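# Return misplaced items to the desk holding their kind

## Task

Find every item sitting on a desk where its kind does not belong and carry it to the desk that holds the other items of the same kind. Each moved item must rest there by itself at the end, not held or propped by the robot. The robot must not tip over or be left leaning.

## Robot and tools

ROBOT. A Hello Robot Stretch 3 with one arm. It has a two-wheel base (0.33 m long, 0.34 m wide), a lift that carries the arm up a mast, and a telescoping arm that reaches out to the robot's right side. The base cannot drive sideways, so to move the gripper forward or back you drive the base. Turns in place pivot about the point between the drive wheels, 0.05 m behind the front edge. With the arm fully in and the wrist folded, a spin sweeps a circle of radius 0.28 m. An unfolded, level gripper reaches past that circle, so it can hit furniture while turning. Loose objects may occasionally be nudged by outside forces.

FRAMES. Base frame: origin on the floor midway between the drive wheels, x forward, y left, z up. hand_pose is reported in this frame, at the point where the closed fingertips meet. With all wrist joints at zero, that hand frame has x up, y pointing back along the arm toward the mast, and z toward the robot's rear. The odometry frame is the base frame as it was when the scene began. base_odometry heading runs -3.142 to 3.142, positive to the left. It only counts wheel rotation, so wheel slip looks like travel.

execute_actions. Argument actions is a list holding one action, or an empty list, which just reports state and images. An action may contain base, joints or both, plus optional contact_limits. All its motions start together.
- base: exactly one key. translate_m is a straight drive in metres, relative to where the base last measured itself, -1 to 1, positive forward. rotate_rad is a turn in place in radians, relative, -3.2 to 3.2, positive counter-clockwise seen from above (left).
- joints: absolute targets by name, not offsets. lift_m 0 to 1.1 (arm height on the mast). arm_m 0 to 0.52 (extension). wrist_yaw_rad -1.345 to 4.42 (0 along the arm, positive swings toward the front, 3.0 folds over the base). wrist_pitch_rad -1.57 to 0.451 (0 level, negative tips the fingers down). wrist_roll_rad -2.911 to 2.911. gripper_m -0.089 to 0.179 (larger is wider; the real fingertip gap is about 0.007 m less when nearly shut and 0.025 m less when wide; no gap below 0.007). head_pan_rad -3.953 to 1.73 (0 forward, positive left, -1.57 looks along the arm). head_tilt_rad -1.53 to 0.419 (negative looks down). A joint counts as done within about ±0.004 for lift, arm and gripper, ±0.02 for yaw, roll and the head, and ±0.05 for pitch.
- contact_limits: only arm_m, a motor effort in percent (1 to 100) at which the arm motion halts. Smaller is gentler, but a value that is too small stops the arm immediately. A value above the maximum is cut down to it.
- cameras: a list from head_camera, nav_camera, wrist_camera, all. Omitted, null or all gives every camera; an empty list gives none.
Any unknown key or out-of-range number rejects the whole call and nothing moves. No action runs past 15 s. A joint or the base left out of an action may still be pushing toward its previous target. If a result reports a stop, later motion calls in the same reply are skipped.

wait: seconds from 0 to 10. Commands nothing new and returns the same report. zoom_image: camera plus region [x0, y0, x1, y1] in pixels of that camera's latest full image, at most 504 by 504. finished_scene: give the current scene's number. It ends the scene for good and reports whether the task succeeded, so call it only when every item rests on its correct desk by itself.

RESULTS. base_status and joint_status tell how each motion ended. done means the target was reached; for the base it only means the wheels turned the commanded amount. off_target means it stopped short and may still push. contact_stop, time_out and torque_fault drop the old target. After a contact_stop the arm or lift goes slack until you command it again; a slack lift can sink under load or keep pressing. on_its_own covers what you did not command, and its held at value is a target, not a position. motor_effort is percent of maximum, positive toward higher joint values, with the peak in brackets; readings carry fixed biases and noise. Positive wheel effort pushes forward. lidar_m: 12 distances from the base origin in 30-degree sectors, first straight ahead, then counter-clockwise (4th left, 7th behind, 10th right); - means nothing seen. The scan plane is 0.17 m up, so it catches table legs rather than tops, and it misses clear objects. wrist_depth_mm and head_depth_mm are 7x7 grids of median depth in mm (head image arrives sideways). base_tilt is in degrees, forward and right positive, with a few degrees of fixed bias. turned_by_wheels and turned_by_imu give the turn since the previous result.

CAMERAS. head_camera and nav_camera ride on the head and follow pan and tilt; wrist_camera is on the gripper. Calibration is given in OpenCV form; T_world_to_cam maps base frame to camera frame.

SPEED. The base is fast (0.30 m/s, 1.9 rad/s) only when stowed: lift_m under 0.30, arm_m under 0.03 and wrist_yaw_rad over 2.54. Otherwise it is held to 0.10 m/s and 0.63 rad/s.

GRIPPING. Command gripper_m below the object's width to grasp; lower squeezes harder, but a stall guard eases off, so heavy or slick things can slide. Release by opening at least 0.02 beyond where the fingers met the object. Neither the reading nor done proves you hold anything; check with the cameras.

CAUTIONS. Fold or unfold the wrist only with lift_m between 0.32 and 0.95, wrist_pitch_rad at -0.4 and roll near 0; once folded the lift may go down to 0.25. With yaw below -0.4 keep pitch at -0.5 or lower. Pushing the arm into something rigid with the gripper above about 0.45 m can tip the robot, and a repeat push after a contact stop is worse. Do not drive while gripping or pushing something fixed. If the base snags, reverse the last move in small steps; if it leans, free the gripper, and if still tipped lower lift_m to about 0.2. Wrist, head and base have no contact stop, and a wrist straining for seconds goes limp for 10 s. Avoid drops, slams and hard shoves. The scene keeps running while you think.

Each tool is called after ">>>" in YAML: its name, and indented under it one key for each argument.

## Session

>>> execute_actions:
  actions: []

Scene clock: 0.00 s.
base_odometry: x=+0.000 y=+0.000 heading=+0.000 (m, m, rad; odometry frame)
turned_by_wheels: +0.000 (rad since the last result)
turned_by_imu: +0.000 (rad since the last result)
base_tilt: forward=+0.6 right=-0.5 (deg)
lidar_m: 0.85 0.87 1.12 1.79 1.36 0.93 0.87 0.89 1.72 1.59 1.33 0.91
head_depth_mm: 901 886 871 856 842 832 822 / 888 851 837 825 836 820 809 / 876 841 827 813 821 811 800 / 864 826 813 801 811 800 789 / 851 814 805 794 804 791 779 / 839 803 792 782 790 778 766 / 827 810 795 779 780 767 758
base_status: not commanded
joint_positions: lift_m=+0.457 arm_m=-0.001 wrist_yaw_rad=+3.029 wrist_pitch_rad=-0.604 wrist_roll_rad=+0.009 gripper_m=+0.037 head_pan_rad=+0.015 head_tilt_rad=+0.014
joint_status: not commanded
motor_effort: left_wheel=+1 right_wheel=+0 lift_m=+34 arm_m=+1 wrist_yaw_rad=+0 wrist_pitch_rad=+4 wrist_roll_rad=+0 gripper_m=-1 head_pan_rad=-1 head_tilt_rad=+3 (%)
hand_pose: x=+0.0010 y=+0.0520 z=+0.4303 quat_wxyz=(+0.249, +0.689, +0.171, +0.659) (m; base frame)
wrist_depth_mm: - - - - - - 777 / - - - - - 950 799 / 946 920 889 867 848 838 799 / 803 765 788 749 746 724 701 / 690 679 673 649 661 628 626 / 616 608 - 609 562 562 560 / 541 555 - - 525 512 507
pictures: head_camera (sideways: a quarter turn clockwise sets it upright), nav_camera (sideways: a quarter turn counterclockwise sets it upright), wrist_camera
Images, in order (width x height): head_camera 896x504, nav_camera 672x504, wrist_camera 644x364.

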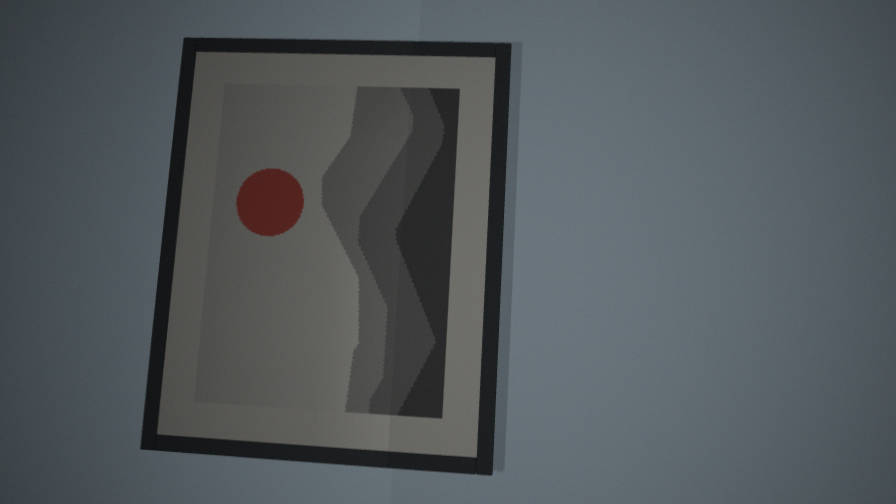

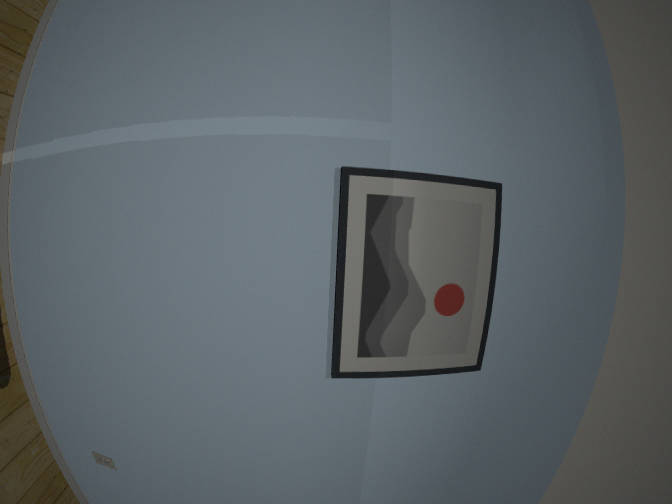

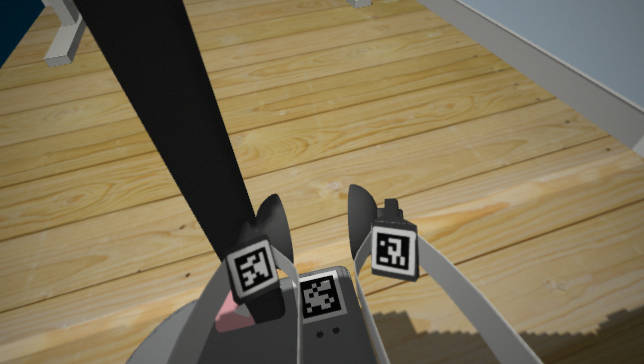

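>>> execute_actions:
  actions:
    - {"joints":{"head_pan_rad":1.57,"head_tilt_rad":-0.5}}
  cameras: ["head_camera","nav_camera"]

>>> execute_actions:
  actions:
    - {"joints":{"head_pan_rad":-1.57,"head_tilt_rad":-0.5}}
  cameras: ["head_camera","nav_camera"]

>>> execute_actions:
  actions:
    - {"joints":{"head_pan_rad":-3.14,"head_tilt_rad":-0.5}}
  cameras: ["head_camera","nav_camera"]

Scene clock: 5.00 s.
base_odometry: x=+0.000 y=+0.000 heading=+0.000 (m, m, rad; odometry frame)
turned_by_wheels: +0.000 (rad since the last result)
turned_by_imu: +0.000 (rad since the last result)
base_tilt: forward=+0.5 right=-0.4 (deg)
lidar_m: 0.85 0.87 1.12 1.79 1.37 0.93 0.87 0.89 1.72 1.59 1.34 0.91
head_depth_mm: 1825 1835 1751 1827 1833 1670 1381 / 1897 2056 1857 2279 2168 1706 1363 / 1873 2016 2045 2405 2144 1708 1361 / 1859 2020 1996 2400 2201 1677 1346 / 1818 1973 1931 2363 2177 1656 1334 / 1795 1952 1864 2320 2155 1642 1329 / 1781 1925 1818 2275 2122 1636 1331
base_status: not commanded
joint_positions: lift_m=+0.457 arm_m=-0.001 wrist_yaw_rad=+3.029 wrist_pitch_rad=-0.604 wrist_roll_rad=+0.009 gripper_m=+0.037 head_pan_rad=+1.563 head_tilt_rad=-0.493
joint_status: all done
motor_effort: left_wheel=+2(2) right_wheel=+0(0) lift_m=+33(34) arm_m=+1(1) wrist_yaw_rad=+0(0) wrist_pitch_rad=+4(4) wrist_roll_rad=+0(0) gripper_m=+0(1) head_pan_rad=+2(32) head_tilt_rad=-3(33) (%)
hand_pose: x=+0.0010 y=+0.0520 z=+0.4303 quat_wxyz=(+0.249, +0.689, +0.171, +0.659) (m; base frame)
wrist_depth_mm: - - - - - - 774 / - - - - - 929 788 / 948 908 892 853 852 830 784 / 795 783 790 763 739 728 708 / 688 670 657 649 665 624 624 / 608 592 - 612 560 561 558 / 550 546 - - 518 513 506
pictures: head_camera (sideways: a quarter turn clockwise sets it upright), nav_camera (sideways: a quarter turn counterclockwise sets it upright)
camera_calibration (this result's frames):
head_camera: T_world_to_cam=[[0.0577833, -0.401531, -0.914021, 1.21102], [-0.998059, -0.00192773, -0.0622492, 0.0954824], [0.023233, 0.915843, -0.400863, 0.474084], [0, 0, 0, 1]] pos_world=[0.0143058, 0.0522599, 1.30288]
nav_camera: T_world_to_cam=[[-0.0262655, 0.413971, 0.909911, -1.13629], [0.998912, -0.0242104, 0.0398492, -0.00432706], [0.0385257, 0.909968, -0.412884, 0.503441], [0, 0, 0, 1]] pos_world=[-0.0449183, 0.0121715, 1.24196]
Images, in order (width x height): head_camera 896x504, nav_camera 672x504.

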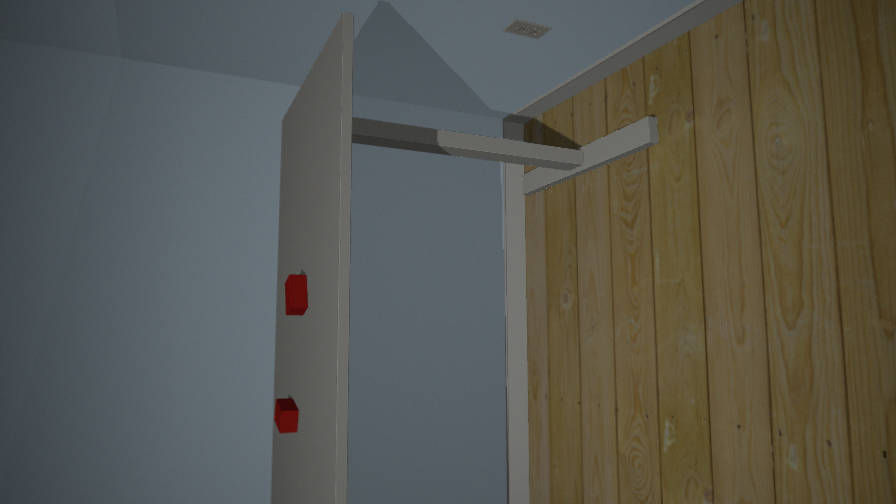

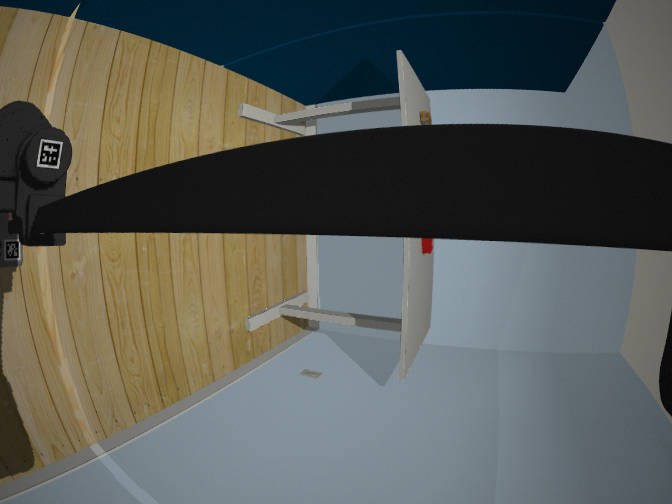

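Scene clock: 6.97 s.
base_odometry: x=+0.000 y=+0.000 heading=+0.000 (m, m, rad; odometry frame)
turned_by_wheels: +0.000 (rad since the last result)
turned_by_imu: +0.000 (rad since the last result)
base_tilt: forward=+0.6 right=-0.4 (deg)
lidar_m: 0.86 0.87 1.12 1.79 1.37 0.94 0.87 0.89 1.72 1.60 1.33 0.91
head_depth_mm: 1415 1540 1668 1834 2026 1718 1379 / 1402 1509 1662 1813 1984 1712 1370 / 1366 1482 1620 1774 1978 1683 1361 / 1351 1463 1587 1761 1945 1670 1348 / 1353 1460 1587 1724 1908 1660 1346 / 1334 1446 1564 1721 1898 1642 1326 / 1318 1420 1555 1680 1853 1629 1329
base_status: not commanded
joint_positions: lift_m=+0.457 arm_m=-0.001 wrist_yaw_rad=+3.029 wrist_pitch_rad=-0.604 wrist_roll_rad=+0.009 gripper_m=+0.037 head_pan_rad=-1.563 head_tilt_rad=-0.494
joint_status: all done
motor_effort: left_wheel=+1(1) right_wheel=+0(0) lift_m=+34(34) arm_m=+1(1) wrist_yaw_rad=+0(0) wrist_pitch_rad=+4(4) wrist_roll_rad=+0(0) gripper_m=+0(1) head_pan_rad=-3(33) head_tilt_rad=-3(4) (%)
hand_pose: x=+0.0010 y=+0.0520 z=+0.4303 quat_wxyz=(+0.249, +0.689, +0.171, +0.659) (m; base frame)
wrist_depth_mm: - - - - - - 781 / - - - - - 964 813 / 930 892 896 881 847 835 788 / 786 783 783 744 742 716 704 / 697 673 657 651 666 637 620 / 620 602 - 599 560 565 560 / 543 550 - - 513 512 506
pictures: head_camera (sideways: a quarter turn clockwise sets it upright), nav_camera (sideways: a quarter turn counterclockwise sets it upright)
camera_calibration (this result's frames):
head_camera: T_world_to_cam=[[-0.0642301, 0.400798, -0.913912, 1.21162], [0.997899, 0.0179822, -0.0622466, 0.0833034], [-0.00851412, -0.91599, -0.401111, 0.4746], [0, 0, 0, 1]] pos_world=[-0.00126498, -0.0523853, 1.30287]
nav_camera: T_world_to_cam=[[0.0329162, -0.413741, 0.909799, -1.13651], [-0.999172, 0.00814484, 0.0398536, 0.00785562], [-0.0238992, -0.910358, -0.41313, 0.504142], [0, 0, 0, 1]] pos_world=[0.0573073, -0.0113339, 1.24196]
Images, in order (width x height): head_camera 896x504, nav_camera 672x504.

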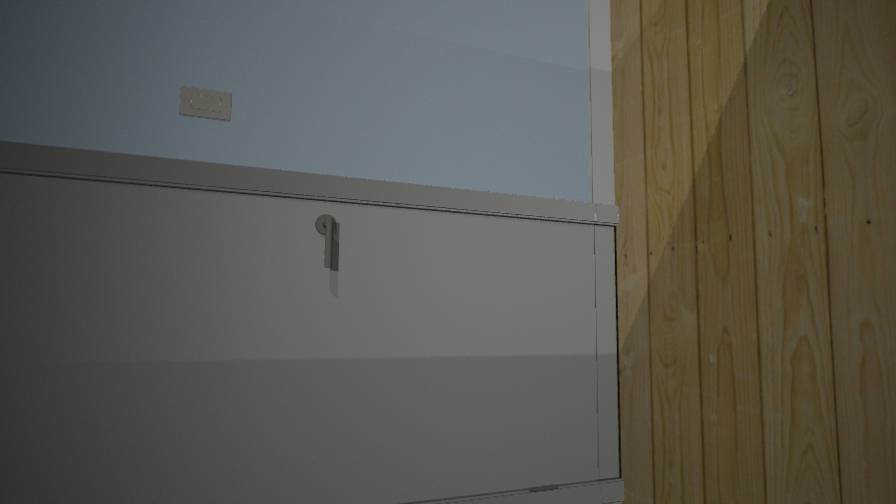

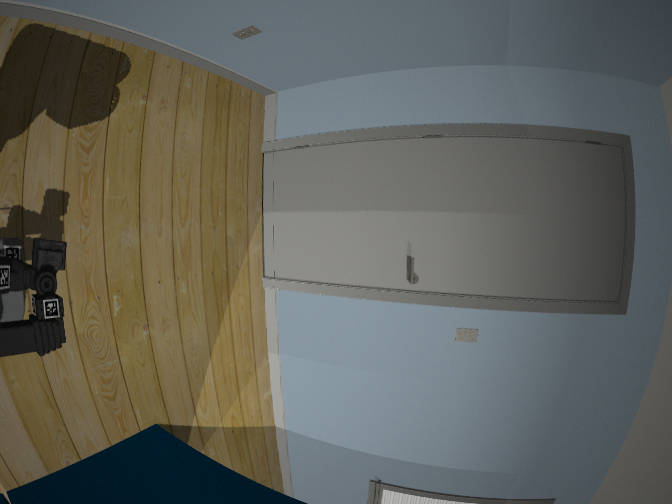

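Scene clock: 8.27 s.
base_odometry: x=+0.000 y=+0.000 heading=+0.000 (m, m, rad; odometry frame)
turned_by_wheels: +0.000 (rad since the last result)
turned_by_imu: +0.000 (rad since the last result)
base_tilt: forward=+0.6 right=-0.4 (deg)
lidar_m: 0.86 0.87 1.12 1.80 1.36 0.93 0.87 0.89 1.72 1.60 1.33 0.91
head_depth_mm: 751 808 881 974 1078 1220 1328 / 751 818 881 958 1062 1190 1310 / 736 795 862 955 1071 1190 1286 / 726 790 855 937 1030 1154 1288 / 719 779 845 926 1023 1137 1261 / 713 770 838 913 1003 1121 1248 / 706 763 828 901 994 1106 1222
base_status: not commanded
joint_positions: lift_m=+0.457 arm_m=-0.001 wrist_yaw_rad=+3.029 wrist_pitch_rad=-0.604 wrist_roll_rad=+0.009 gripper_m=+0.037 head_pan_rad=-3.133 head_tilt_rad=-0.494
joint_status: all done
motor_effort: left_wheel=+1(1) right_wheel=+0(0) lift_m=+34(33) arm_m=+0(1) wrist_yaw_rad=+0(0) wrist_pitch_rad=+4(4) wrist_roll_rad=+0(0) gripper_m=+0(0) head_pan_rad=-2(33) head_tilt_rad=-3(3) (%)
hand_pose: x=+0.0010 y=+0.0520 z=+0.4303 quat_wxyz=(+0.249, +0.689, +0.171, +0.659) (m; base frame)
wrist_depth_mm: - - - - - - 777 / - - - - - 959 799 / 944 889 889 867 871 838 795 / 816 774 773 757 742 712 714 / 693 677 662 650 658 630 628 / 612 601 - 611 559 568 560 / 549 554 - - 519 511 504
pictures: head_camera (sideways: a quarter turn clockwise sets it upright), nav_camera (sideways: a quarter turn counterclockwise sets it upright)
camera_calibration (this result's frames):
head_camera: T_world_to_cam=[[0.400777, 0.0645503, -0.913899, 1.20877], [0.0187809, -0.997884, -0.0622462, 0.0892757], [-0.915983, 0.00778306, -0.401141, 0.480175], [0, 0, 0, 1]] pos_world=[-0.0462912, 0.00732318, 1.30287]
nav_camera: T_world_to_cam=[[-0.413745, -0.0332467, 0.909786, -1.13377], [0.00734593, 0.999179, 0.0398541, 0.00171514], [-0.910363, 0.0231727, -0.413161, 0.509589], [0, 0, 0, 1]] pos_world=[-0.005191, -0.0512162, 1.24196]
Images, in order (width x height): head_camera 896x504, nav_camera 672x504.

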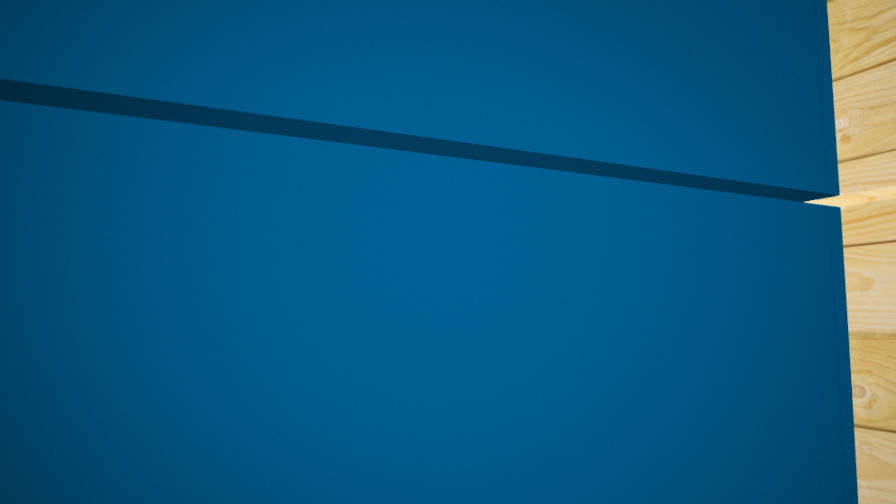

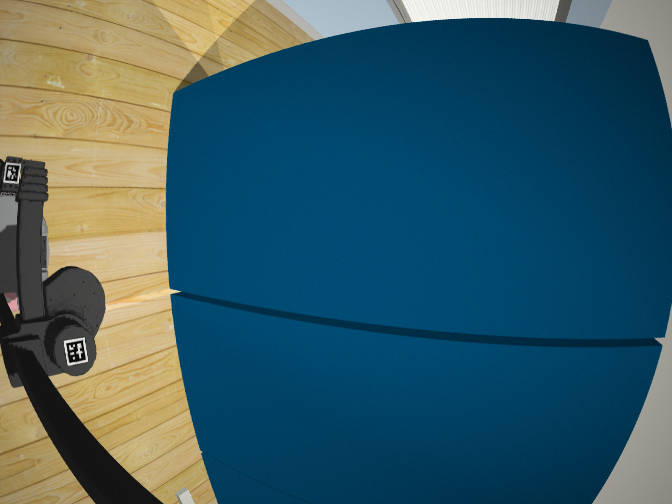

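>>> execute_actions:
  actions:
    - {"base":{"rotate_rad":1.9},"joints":{"head_pan_rad":0,"head_tilt_rad":-0.4,"lift_m":0.28,"wrist_pitch_rad":-0.4}}
  cameras: ["head_camera","nav_camera"]

Scene clock: 16.83 s.
base_odometry: x=+0.000 y=+0.000 heading=+1.900 (m, m, rad; odometry frame)
turned_by_wheels: +1.900 (rad since the last result)
turned_by_imu: +1.905 (rad since the last result)
base_tilt: forward=+0.5 right=-0.4 (deg)
lidar_m: 1.79 1.03 0.87 0.87 0.99 1.60 1.59 1.01 0.86 0.86 0.97 1.63
head_depth_mm: 1779 1909 1979 2149 2270 1891 1480 / 1828 1940 2006 2174 2332 1854 1460 / 1862 1995 2076 2252 2384 1857 1456 / 1914 2010 2106 2338 2401 1862 1455 / 1932 2051 2128 2359 2361 1837 1438 / 1892 2015 1971 2111 2202 1799 1419 / 1514 1583 1629 1742 1833 1723 1419
base_status: done
joint_positions: lift_m=+0.280 arm_m=-0.001 wrist_yaw_rad=+3.029 wrist_pitch_rad=-0.419 wrist_roll_rad=+0.009 gripper_m=+0.037 head_pan_rad=-0.007 head_tilt_rad=-0.408
joint_status: all done
motor_effort: left_wheel=-1(5) right_wheel=+3(11) lift_m=+29(31) arm_m=+0(1) wrist_yaw_rad=+1(0) wrist_pitch_rad=+6(7) wrist_roll_rad=+0(0) gripper_m=+0(0) head_pan_rad=+3(33) head_tilt_rad=+4(16) (%)
hand_pose: x=+0.0041 y=+0.0789 z=+0.2926 quat_wxyz=(+0.187, +0.702, +0.107, +0.679) (m; base frame)
wrist_depth_mm: - - 827 817 834 818 793 / - - 910 908 914 892 854 / 974 903 855 847 794 780 737 / 727 711 697 683 654 615 605 / 600 580 - 550 544 524 509 / 513 502 - - 456 448 439 / 443 - - - 403 396 387
pictures: head_camera (sideways: a quarter turn clockwise sets it upright), nav_camera (sideways: a quarter turn counterclockwise sets it upright)
camera_calibration (this result's frames):
head_camera: T_world_to_cam=[[-0.321745, -0.0587751, -0.945, 1.25377], [0.00234867, 0.998019, -0.0628723, 0.090198], [0.946823, -0.0224484, -0.32097, 0.364478], [0, 0, 0, 1]] pos_world=[0.0580868, -0.00814683, 1.30747]
nav_camera: T_world_to_cam=[[0.334524, 0.0272687, 0.941993, -1.18036], [-0.0264722, -0.998915, 0.0383174, 0.00391767], [0.942015, -0.0377547, -0.333439, 0.394543], [0, 0, 0, 1]] pos_world=[0.0232983, 0.0509963, 1.2433]
Images, in order (width x height): head_camera 896x504, nav_camera 672x504.

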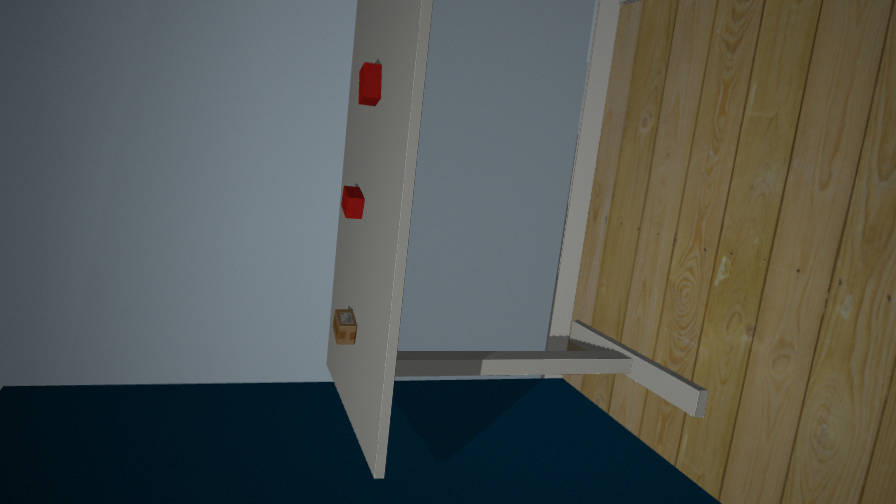

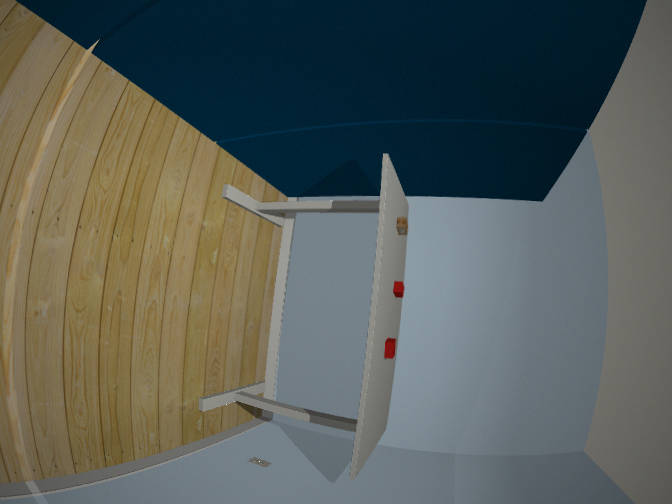

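>>> execute_actions:
  actions:
    - {"base":{"rotate_rad":0.29}}
  cameras: []

>>> execute_actions:
  actions:
    - {"base":{"translate_m":1.0},"joints":{"head_pan_rad":-0.4,"head_tilt_rad":-0.6}}
  cameras: ["head_camera","nav_camera"]

Scene clock: 34.57 s.
base_odometry: x=+0.000 y=+0.000 heading=+2.190 (m, m, rad; odometry frame)
turned_by_wheels: +0.290 (rad since the last result)
turned_by_imu: +0.290 (rad since the last result)
base_tilt: forward=+0.5 right=-0.4 (deg)
lidar_m: 1.24 0.91 0.87 0.91 1.68 1.59 1.22 0.89 0.85 0.89 1.21 2.14
head_depth_mm: 1808 1914 2012 2124 2260 1885 1473 / 1909 2004 2098 2263 2330 1886 1466 / 1933 2060 2144 2292 2363 1862 1450 / 1564 1714 1820 2013 2158 1818 1451 / 1324 1424 1524 1642 1783 1796 1435 / 1145 1217 1290 1380 1483 1576 1424 / 1010 1063 1120 1179 1264 1340 1361
base_status: done
joint_positions: lift_m=+0.280 arm_m=-0.001 wrist_yaw_rad=+3.029 wrist_pitch_rad=-0.419 wrist_roll_rad=+0.009 gripper_m=+0.037 head_pan_rad=-0.007 head_tilt_rad=-0.407
joint_status: not commanded
motor_effort: left_wheel=+0(6) right_wheel=+4(10) lift_m=+29(29) arm_m=+0(0) wrist_yaw_rad=+0(0) wrist_pitch_rad=+6(6) wrist_roll_rad=+0(0) gripper_m=+0(1) head_pan_rad=+3(2) head_tilt_rad=+4(4) (%)
hand_pose: x=+0.0041 y=+0.0789 z=+0.2926 quat_wxyz=(+0.187, +0.702, +0.107, +0.679) (m; base frame)
wrist_depth_mm: - - 959 868 816 752 690 / - - - 948 874 814 753 / 961 887 881 828 789 778 741 / 745 714 697 670 641 625 599 / 599 592 - 547 552 519 512 / 506 503 - - 451 450 444 / 441 - - - 403 398 386
pictures: none
No camera images: the call's "cameras" was empty. Leave "cameras" out to get every camera's image.

Scene clock: 39.57 s.
base_odometry: x=-0.580 y=+0.815 heading=+2.190 (m, m, rad; odometry frame)
turned_by_wheels: +0.000 (rad since the last result)
turned_by_imu: +0.005 (rad since the last result)
base_tilt: forward=+0.5 right=-0.4 (deg)
lidar_m: 0.53 0.39 0.38 0.39 0.54 1.49 1.92 1.40 1.35 1.36 1.32 0.82
head_depth_mm: 1032 1125 1122 713 590 1567 1297 / 1038 1136 1101 705 584 1558 1284 / 1056 1151 1076 697 1620 1553 1277 / 1065 1173 1060 687 1638 1520 1258 / 1075 1183 1036 678 1050 1399 1233 / 1025 1090 1065 671 1266 1419 1248 / 780 820 865 698 913 1007 1077
base_status: done
joint_positions: lift_m=+0.280 arm_m=-0.001 wrist_yaw_rad=+3.029 wrist_pitch_rad=-0.419 wrist_roll_rad=+0.009 gripper_m=+0.037 head_pan_rad=-0.393 head_tilt_rad=-0.593
joint_status: all done
motor_effort: left_wheel=-1(4) right_wheel=+4(11) lift_m=+30(30) arm_m=+1(0) wrist_yaw_rad=+0(0) wrist_pitch_rad=+6(7) wrist_roll_rad=+0(0) gripper_m=-1(0) head_pan_rad=-2(21) head_tilt_rad=-3(21) (%)
hand_pose: x=+0.0041 y=+0.0790 z=+0.2927 quat_wxyz=(+0.187, +0.702, +0.107, +0.679) (m; base frame)
wrist_depth_mm: 549 - 439 405 372 344 324 / 615 - 490 445 410 379 347 / 710 656 537 494 450 409 379 / 741 691 611 552 500 457 413 / 601 576 - 543 529 489 453 / 510 501 - - 454 455 443 / 445 - - - 407 396 387
pictures: head_camera (sideways: a quarter turn clockwise sets it upright), nav_camera (sideways: a quarter turn counterclockwise sets it upright)
camera_calibration (this result's frames):
head_camera: T_world_to_cam=[[-0.476059, 0.131342, -0.86955, 1.15626], [0.367378, 0.928072, -0.0609496, 0.0854532], [0.799, -0.348469, -0.49007, 0.585431], [0, 0, 0, 1]] pos_world=[0.0512976, -0.0271684, 1.29754]
nav_camera: T_world_to_cam=[[0.475314, -0.165044, 0.864197, -1.07972], [-0.393864, -0.918242, 0.0412624, 0.00233432], [0.786732, -0.359989, -0.501458, 0.614132], [0, 0, 0, 1]] pos_world=[0.0309702, 0.0450222, 1.24096]
Images, in order (width x height): head_camera 896x504, nav_camera 672x504.

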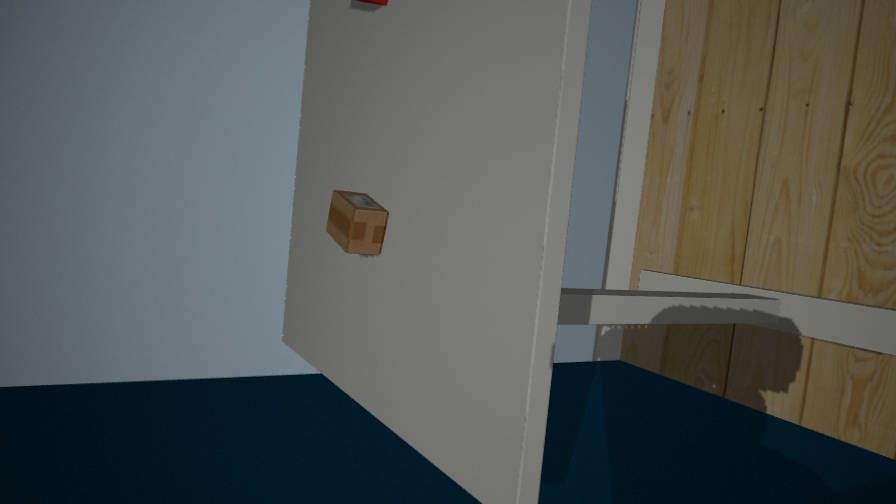

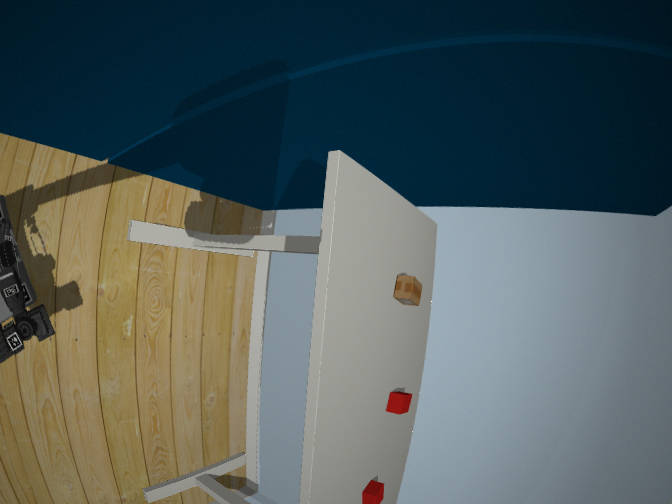

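>>> execute_actions:
  actions:
    - {"base":{"translate_m":0.1},"joints":{"lift_m":0.45}}
  cameras: []

>>> execute_actions:
  actions:
    - {"joints":{"lift_m":1.0,"wrist_yaw_rad":0,"gripper_m":0.15,"head_pan_rad":-1.5,"head_tilt_rad":-0.5}}
  cameras: []

>>> execute_actions:
  actions:
    - {"base":{"translate_m":0.1},"joints":{"wrist_pitch_rad":-0.2}}
  cameras: []

Scene clock: 55.43 s.
base_odometry: x=-0.638 y=+0.896 heading=+2.189 (m, m, rad; odometry frame)
turned_by_wheels: +0.000 (rad since the last result)
turned_by_imu: +0.000 (rad since the last result)
base_tilt: forward=+0.5 right=-0.5 (deg)
lidar_m: 0.46 0.34 0.33 0.34 0.46 1.29 1.99 1.45 1.40 1.34 1.23 0.73
head_depth_mm: 958 1043 1107 713 523 1513 1294 / 963 1061 1093 705 518 1507 1275 / 978 1072 1073 694 512 1499 1286 / 994 1085 1055 686 508 1491 1234 / 1000 1097 1042 676 504 1480 1232 / 884 944 998 670 518 1262 1230 / 674 709 748 759 513 876 923
base_status: done
joint_positions: lift_m=+0.450 arm_m=-0.001 wrist_yaw_rad=+3.029 wrist_pitch_rad=-0.418 wrist_roll_rad=+0.009 gripper_m=+0.037 head_pan_rad=-0.393 head_tilt_rad=-0.593
joint_status: all done
motor_effort: left_wheel=+0(6) right_wheel=+3(11) lift_m=+37(41) arm_m=+0(0) wrist_yaw_rad=+0(1) wrist_pitch_rad=+6(6) wrist_roll_rad=+0(0) gripper_m=+0(1) head_pan_rad=-2(2) head_tilt_rad=-3(4) (%)
hand_pose: x=+0.0041 y=+0.0790 z=+0.4625 quat_wxyz=(+0.186, +0.702, +0.107, +0.679) (m; base frame)
wrist_depth_mm: 483 - 392 361 331 305 283 / 540 - 429 392 361 333 309 / 629 590 474 440 396 362 330 / 738 660 535 487 439 402 367 / 829 748 - 567 473 444 407 / 713 702 - 631 586 496 451 / 612 596 - 591 570 539 507
pictures: none
No camera images: the call's "cameras" was empty. Leave "cameras" out to get every camera's image.

Scene clock: 61.27 s.
base_odometry: x=-0.638 y=+0.896 heading=+2.189 (m, m, rad; odometry frame)
turned_by_wheels: +0.000 (rad since the last result)
turned_by_imu: +0.000 (rad since the last result)
base_tilt: forward=+0.5 right=-0.4 (deg)
lidar_m: 0.46 0.34 0.33 0.34 0.46 1.29 1.99 1.45 1.40 1.35 1.24 0.73
head_depth_mm: 1195 1272 1360 1451 1570 - - / 1268 1352 1416 1552 1658 - - / 1335 1439 1480 1653 1778 - - / 1441 1532 1450 938 1767 1703 1297 / 1526 1643 1411 813 2072 1608 1329 / 1411 1511 1372 798 1857 1631 1325 / 1250 1347 1350 786 582 1617 1312
base_status: not commanded
joint_positions: lift_m=+1.000 arm_m=-0.001 wrist_yaw_rad=+0.003 wrist_pitch_rad=-0.418 wrist_roll_rad=+0.009 gripper_m=+0.150 head_pan_rad=-1.493 head_tilt_rad=-0.507
joint_status: all done
motor_effort: left_wheel=-1(0) right_wheel=+4(4) lift_m=+38(37) arm_m=+0(1) wrist_yaw_rad=-2(3) wrist_pitch_rad=+6(6) wrist_roll_rad=+0(0) gripper_m=+0(82) head_pan_rad=-2(32) head_tilt_rad=+4(15) (%)
hand_pose: x=-0.0209 y=-0.3683 z=+1.0125 quat_wxyz=(+0.689, +0.147, -0.694, -0.147) (m; base frame)
wrist_depth_mm: 830 940 855 803 - 949 867 / 599 567 536 - - - 929 / 426 408 451 - - - - / 332 337 - - - - - / 277 - - - - - - / - - - - - - - / - - - - - - -
pictures: none
No camera images: the call's "cameras" was empty. Leave "cameras" out to get every camera's image.

Scene clock: 63.23 s.
base_odometry: x=-0.696 y=+0.978 heading=+2.189 (m, m, rad; odometry frame)
turned_by_wheels: +0.000 (rad since the last result)
turned_by_imu: +0.000 (rad since the last result)
base_tilt: forward=+0.5 right=-0.4 (deg)
lidar_m: 0.39 0.29 0.28 0.29 0.39 1.09 2.05 1.50 1.45 1.34 1.15 0.64
head_depth_mm: 1234 1315 1402 1504 1626 - - / 1312 1398 1458 1588 - - - / 1390 1495 1513 942 - - - / 1487 1613 1449 822 1860 - 1338 / 1463 1600 1416 807 650 1617 1331 / 1304 1393 1367 795 561 1531 1322 / 1163 1244 1255 788 555 459 1314
base_status: done
joint_positions: lift_m=+1.000 arm_m=-0.001 wrist_yaw_rad=+0.003 wrist_pitch_rad=-0.221 wrist_roll_rad=+0.009 gripper_m=+0.150 head_pan_rad=-1.493 head_tilt_rad=-0.507
joint_status: all done
motor_effort: left_wheel=-1(1) right_wheel=+4(8) lift_m=+38(38) arm_m=+1(1) wrist_yaw_rad=-2(2) wrist_pitch_rad=+7(7) wrist_roll_rad=+0(0) gripper_m=+0(0) head_pan_rad=-3(2) head_tilt_rad=+4(4) (%)
hand_pose: x=-0.0208 y=-0.3887 z=+1.0588 quat_wxyz=(+0.700, +0.079, -0.706, -0.078) (m; base frame)
wrist_depth_mm: 797 - - - - 942 877 / 791 - - - - - 940 / 774 818 669 679 - - - / 524 518 483 519 - - - / 397 395 369 - - - - / 306 - 317 - - - - / 253 247 - - - - -
pictures: none
No camera images: the call's "cameras" was empty. Leave "cameras" out to get every camera's image.

>>> execute_actions:
  actions:
    - {"base":{"rotate_rad":1.03},"joints":{"lift_m":1.03,"arm_m":0.1}}

Scene clock: 68.23 s.
base_odometry: x=-0.696 y=+0.978 heading=-3.064 (m, m, rad; odometry frame)
turned_by_wheels: +1.030 (rad since the last result)
turned_by_imu: +1.034 (rad since the last result)
base_tilt: forward=+0.5 right=-0.5 (deg)
lidar_m: 0.28 0.29 0.39 1.01 2.09 1.51 1.45 1.34 1.15 0.64 0.40 0.29
head_depth_mm: 912 980 1036 - - 428 1254 / 912 990 1064 - - 433 1254 / 921 995 1069 - - 416 1241 / 917 993 1093 822 561 440 1262 / 922 999 1080 859 568 436 983 / 908 981 1068 944 562 433 1223 / 690 715 743 771 710 429 815
base_status: done
joint_positions: lift_m=+1.030 arm_m=+0.100 wrist_yaw_rad=+0.002 wrist_pitch_rad=-0.220 wrist_roll_rad=+0.009 gripper_m=+0.150 head_pan_rad=-1.493 head_tilt_rad=-0.507
joint_status: all done
motor_effort: left_wheel=-1(4) right_wheel=+4(6) lift_m=+38(40) arm_m=+4(4) wrist_yaw_rad=-1(2) wrist_pitch_rad=+6(7) wrist_roll_rad=+0(0) gripper_m=+0(0) head_pan_rad=-3(2) head_tilt_rad=+4(4) (%)
hand_pose: x=-0.0211 y=-0.4895 z=+1.0891 quat_wxyz=(+0.700, +0.078, -0.706, -0.078) (m; base frame)
wrist_depth_mm: 410 626 654 678 700 720 713 / 401 622 705 714 741 754 776 / 391 589 738 743 715 658 609 / 390 579 546 519 493 474 413 / 383 478 413 353 379 - 351 / 375 - 331 319 309 293 285 / 344 275 273 265 258 251 241
pictures: head_camera (sideways: a quarter turn clockwise sets it upright), nav_camera (sideways: a quarter turn counterclockwise sets it upright), wrist_camera
camera_calibration (this result's frames):
head_camera: T_world_to_cam=[[-0.0928948, 0.407359, -0.908532, 1.20478], [0.994166, 0.0881887, -0.0621095, 0.0831467], [0.0548214, -0.909, -0.413174, 0.489912], [0, 0, 0, 1]] pos_world=[0.00239834, -0.052779, 1.30216]
nav_camera: T_world_to_cam=[[0.0625531, -0.422394, 0.904251, -1.12945], [-0.997277, -0.0619209, 0.0400638, 0.00757115], [0.0390694, -0.904295, -0.425117, 0.519356], [0, 0, 0, 1]] pos_world=[0.0579102, -0.00695317, 1.24179]
wrist_camera: T_world_to_cam=[[-0.992887, 0.0612507, -0.102097, 0.119196], [0.118353, 0.414368, -0.902381, 1.21203], [-0.0129656, -0.908046, -0.41867, 0.179257], [0, 0, 0, 1]] pos_world=[-0.0227754, -0.346754, 1.18093]
Images, in order (width x height): head_camera 896x504, nav_camera 672x504, wrist_camera 644x364.

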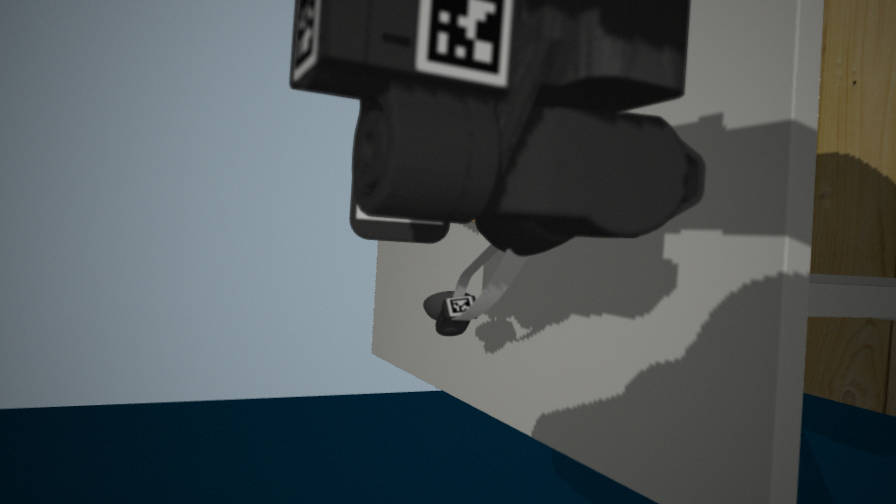

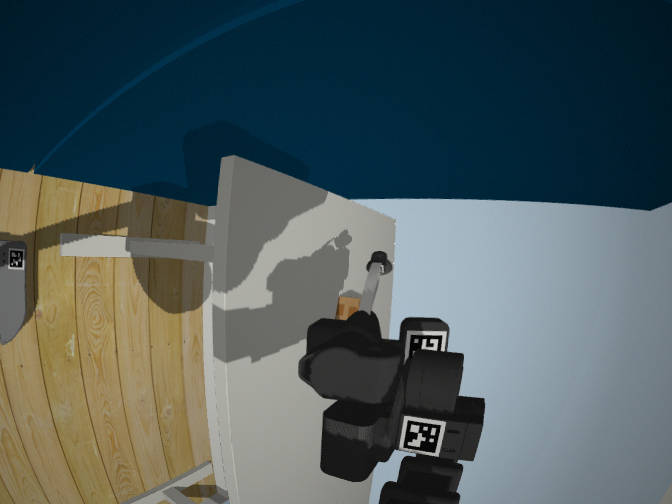

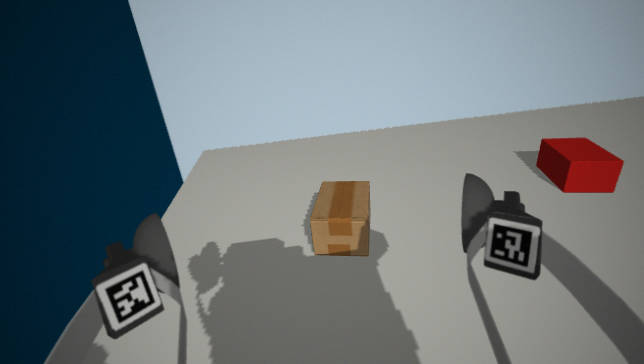

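>>> execute_actions:
  actions:
    - {"joints":{"lift_m":0.935,"arm_m":0.19,"wrist_yaw_rad":-0.14}}
  cameras: ["head_camera","wrist_camera"]

Scene clock: 74.23 s.
base_odometry: x=-0.696 y=+0.978 heading=-3.064 (m, m, rad; odometry frame)
turned_by_wheels: +0.000 (rad since the last result)
turned_by_imu: +0.000 (rad since the last result)
base_tilt: forward=+0.5 right=-0.5 (deg)
lidar_m: 0.28 0.29 0.39 1.01 2.09 1.51 1.45 1.34 1.16 0.64 0.40 0.29
head_depth_mm: 908 984 1071 952 - 434 1258 / 911 986 1074 970 - 420 1249 / 915 992 1082 916 - 427 1237 / 919 999 1085 871 570 433 1273 / 922 1004 1076 809 567 438 982 / 907 983 1067 945 562 433 1223 / 690 715 745 773 708 429 815
base_status: not commanded
joint_positions: lift_m=+0.935 arm_m=+0.190 wrist_yaw_rad=-0.138 wrist_pitch_rad=-0.220 wrist_roll_rad=+0.009 gripper_m=+0.150 head_pan_rad=-1.493 head_tilt_rad=-0.507
joint_status: all done
motor_effort: left_wheel=-1(1) right_wheel=+4(4) lift_m=+30(33) arm_m=+5(5) wrist_yaw_rad=-2(2) wrist_pitch_rad=+6(7) wrist_roll_rad=+0(0) gripper_m=-1(0) head_pan_rad=-3(2) head_tilt_rad=+3(3) (%)
hand_pose: x=-0.0551 y=-0.5772 z=+0.9945 quat_wxyz=(+0.693, +0.029, -0.709, -0.126) (m; base frame)
wrist_depth_mm: 519 543 583 621 650 695 739 / 535 576 614 634 678 661 596 / 516 581 499 453 425 381 333 / 427 351 299 229 293 289 264 / 268 270 234 226 225 - 209 / 209 - 196 188 182 174 169 / 175 164 162 158 153 148 143
pictures: head_camera (sideways: a quarter turn clockwise sets it upright), wrist_camera
camera_calibration (this result's frames):
head_camera: T_world_to_cam=[[-0.0928948, 0.407358, -0.908532, 1.20478], [0.994166, 0.0881886, -0.0621095, 0.0831467], [0.0548213, -0.909001, -0.413174, 0.489911], [0, 0, 0, 1]] pos_world=[0.00239834, -0.052779, 1.30216]
wrist_camera: T_world_to_cam=[[-0.974753, 0.198573, -0.102109, 0.161402], [0.174747, 0.393739, -0.90246, 1.15827], [-0.139, -0.897518, -0.418498, 0.0585618], [0, 0, 0, 1]] pos_world=[-0.0369375, -0.435546, 1.08628]
Images, in order (width x height): head_camera 896x504, wrist_camera 644x364.

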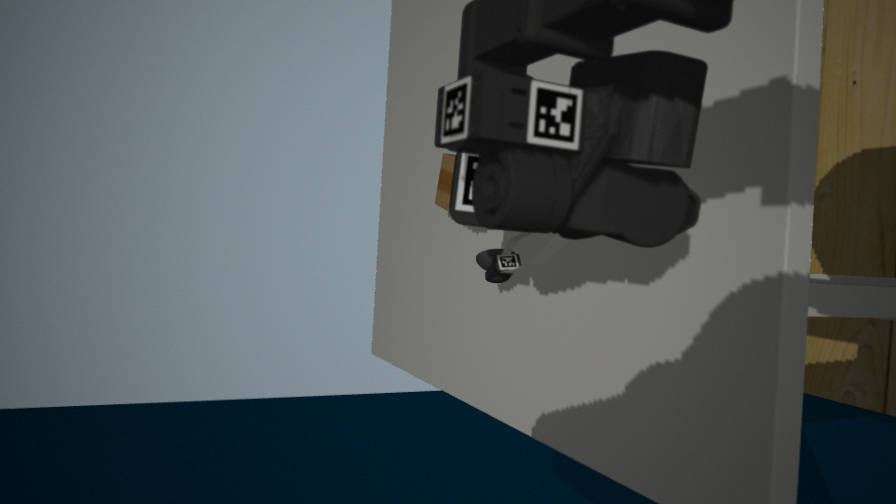

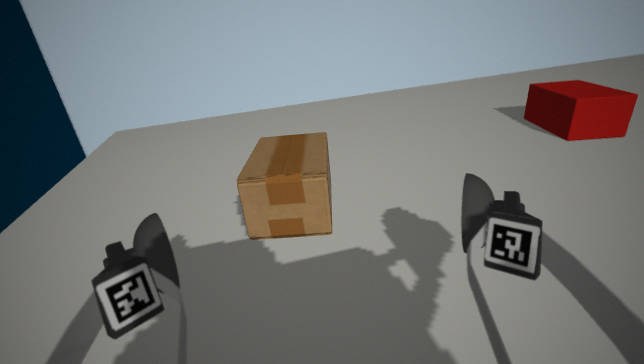

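>>> execute_actions:
  actions:
    - {"joints":{"lift_m":0.93,"arm_m":0.29}}
  cameras: ["head_camera","wrist_camera"]

Scene clock: 78.17 s.
base_odometry: x=-0.696 y=+0.978 heading=-3.064 (m, m, rad; odometry frame)
turned_by_wheels: +0.000 (rad since the last result)
turned_by_imu: +0.000 (rad since the last result)
base_tilt: forward=+0.6 right=-0.4 (deg)
lidar_m: 0.28 0.29 0.39 1.01 2.10 1.51 1.45 1.34 1.16 0.64 0.40 0.29
head_depth_mm: 910 983 1067 987 - 435 1260 / 912 988 1077 - 540 447 1253 / 919 992 1081 - 532 443 1244 / 921 996 1088 875 551 440 1276 / 927 1000 1082 810 567 436 978 / 907 982 1065 946 562 433 1219 / 689 719 747 773 709 429 814
base_status: not commanded
joint_positions: lift_m=+0.930 arm_m=+0.290 wrist_yaw_rad=-0.138 wrist_pitch_rad=-0.220 wrist_roll_rad=+0.009 gripper_m=+0.150 head_pan_rad=-1.493 head_tilt_rad=-0.507
joint_status: all done
motor_effort: left_wheel=-1(1) right_wheel=+4(4) lift_m=+29(28) arm_m=+5(6) wrist_yaw_rad=-2(2) wrist_pitch_rad=+7(6) wrist_roll_rad=+0(0) gripper_m=+0(0) head_pan_rad=-3(2) head_tilt_rad=+4(3) (%)
hand_pose: x=-0.0551 y=-0.6772 z=+0.9895 quat_wxyz=(+0.693, +0.029, -0.709, -0.126) (m; base frame)
wrist_depth_mm: 445 471 486 521 554 588 637 / 469 488 520 551 590 611 574 / 490 512 482 439 401 373 317 / 416 333 320 185 281 279 253 / 259 258 226 140 214 - 200 / 202 - 175 124 172 167 162 / 168 156 150 136 145 143 137
pictures: head_camera (sideways: a quarter turn clockwise sets it upright), wrist_camera
camera_calibration (this result's frames):
head_camera: T_world_to_cam=[[-0.0928945, 0.407358, -0.908532, 1.20478], [0.994166, 0.0881879, -0.0621095, 0.0831467], [0.0548207, -0.909001, -0.413174, 0.489911], [0, 0, 0, 1]] pos_world=[0.0023983, -0.052779, 1.30216]
wrist_camera: T_world_to_cam=[[-0.974711, 0.198778, -0.102109, 0.18084], [0.17483, 0.393698, -0.902461, 1.19312], [-0.13919, -0.89749, -0.418494, -0.0332833], [0, 0, 0, 1]] pos_world=[-0.0369588, -0.535548, 1.08128]
Images, in order (width x height): head_camera 896x504, wrist_camera 644x364.

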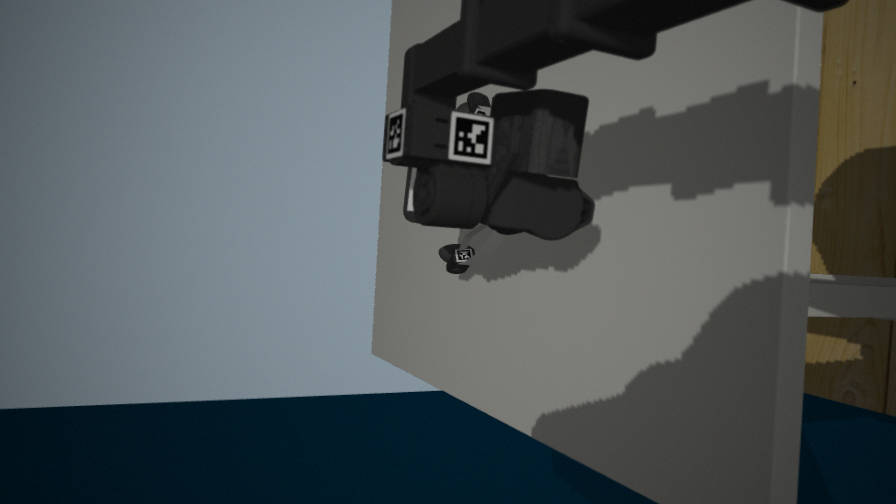

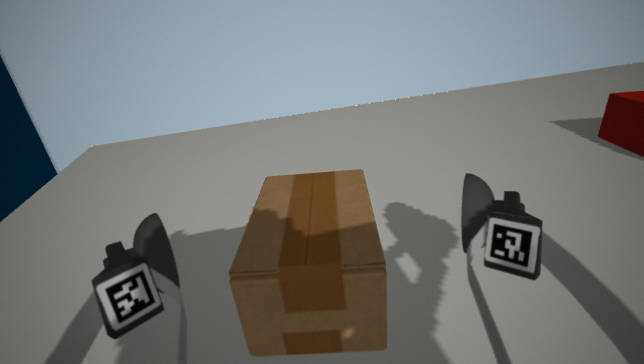

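>>> execute_actions:
  actions:
    - {"joints":{"lift_m":0.924,"gripper_m":0.01}}
  cameras: ["wrist_camera"]

>>> execute_actions:
  actions:
    - {"joints":{"lift_m":0.97}}
  cameras: ["wrist_camera"]

Scene clock: 82.33 s.
base_odometry: x=-0.696 y=+0.978 heading=-3.064 (m, m, rad; odometry frame)
turned_by_wheels: +0.000 (rad since the last result)
turned_by_imu: +0.000 (rad since the last result)
base_tilt: forward=+0.6 right=-0.4 (deg)
lidar_m: 0.28 0.29 0.39 1.01 2.09 1.51 1.45 1.34 1.15 0.64 0.40 0.29
head_depth_mm: 914 986 1060 985 - 435 1257 / 915 988 1074 - 537 446 1245 / 918 992 1080 - 532 443 1246 / 922 995 1089 846 570 439 1267 / 925 1004 1079 810 567 436 981 / 910 983 1073 948 561 433 1221 / 689 715 743 776 709 429 816
base_status: not commanded
joint_positions: lift_m=+0.924 arm_m=+0.290 wrist_yaw_rad=-0.138 wrist_pitch_rad=-0.220 wrist_roll_rad=+0.009 gripper_m=+0.011 head_pan_rad=-1.493 head_tilt_rad=-0.507
joint_status: all done
motor_effort: left_wheel=-1(1) right_wheel=+4(4) lift_m=+29(29) arm_m=+5(4) wrist_yaw_rad=-2(2) wrist_pitch_rad=+6(6) wrist_roll_rad=+0(0) gripper_m=-23(95) head_pan_rad=-2(2) head_tilt_rad=+3(4) (%)
hand_pose: x=-0.0551 y=-0.6772 z=+0.9835 quat_wxyz=(+0.693, +0.029, -0.709, -0.126) (m; base frame)
wrist_depth_mm: 448 469 496 523 559 589 634 / 468 496 517 551 579 596 547 / 484 507 462 419 388 361 316 / 362 321 304 172 271 256 242 / 247 235 148 130 132 199 190 / 192 188 142 137 157 160 155 / 157 154 148 144 141 136 133
pictures: wrist_camera
camera_calibration (this result's frames):
wrist_camera: T_world_to_cam=[[-0.974705, 0.198803, -0.102116, 0.180247], [0.174841, 0.393663, -0.902475, 1.18771], [-0.139215, -0.8975, -0.418464, -0.0358435], [0, 0, 0, 1]] pos_world=[-0.0369617, -0.535561, 1.07528]
Images, in order (width x height): wrist_camera 644x364.

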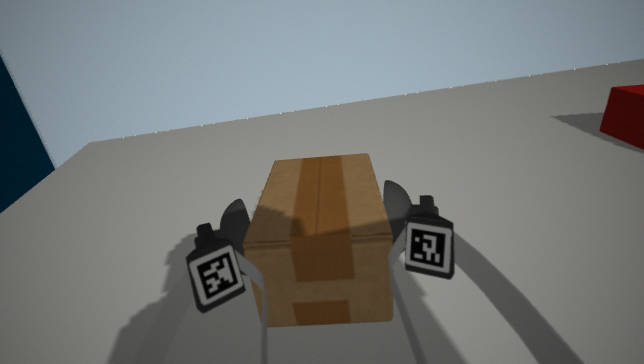

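Scene clock: 83.57 s.
base_odometry: x=-0.696 y=+0.978 heading=-3.064 (m, m, rad; odometry frame)
turned_by_wheels: +0.000 (rad since the last result)
turned_by_imu: +0.000 (rad since the last result)
base_tilt: forward=+0.6 right=-0.4 (deg)
lidar_m: 0.28 0.29 0.39 1.01 2.10 1.51 1.45 1.34 1.15 0.64 0.40 0.29
head_depth_mm: 912 982 1058 - 564 450 1254 / 914 980 1060 - 582 446 1256 / 915 990 1068 - 556 444 1248 / 924 998 1082 822 573 440 1266 / 921 1002 1077 806 568 436 987 / 909 984 1066 943 560 433 1224 / 690 715 744 775 709 429 815
base_status: not commanded
joint_positions: lift_m=+0.970 arm_m=+0.290 wrist_yaw_rad=-0.138 wrist_pitch_rad=-0.225 wrist_roll_rad=+0.009 gripper_m=+0.017 head_pan_rad=-1.493 head_tilt_rad=-0.507
joint_status: all done
on_its_own: gripper_m is held at +0.016, not at your +0.010, by its stall guard, which is still easing
motor_effort: left_wheel=-1(1) right_wheel=+4(4) lift_m=+38(38) arm_m=+5(5) wrist_yaw_rad=-1(2) wrist_pitch_rad=+8(9) wrist_roll_rad=+0(0) gripper_m=-20(23) head_pan_rad=-2(2) head_tilt_rad=+4(4) (%)
hand_pose: x=-0.0551 y=-0.6768 z=+1.0278 quat_wxyz=(+0.692, +0.031, -0.709, -0.128) (m; base frame)
wrist_depth_mm: 445 469 494 529 558 592 639 / 467 499 533 553 595 644 654 / 492 531 544 562 507 478 446 / 472 429 406 172 365 343 313 / 345 318 148 130 131 268 256 / 257 253 141 136 210 217 211 / 214 209 200 189 187 183 179
pictures: wrist_camera
camera_calibration (this result's frames):
wrist_camera: T_world_to_cam=[[-0.974629, 0.199355, -0.101764, 0.184762], [0.175517, 0.398573, -0.900185, 1.22852], [-0.138896, -0.895208, -0.423451, -0.0102085], [0, 0, 0, 1]] pos_world=[-0.0369705, -0.535627, 1.12037]
Images, in order (width x height): wrist_camera 644x364.

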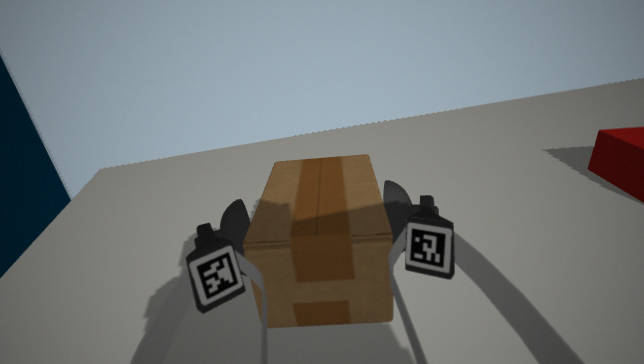

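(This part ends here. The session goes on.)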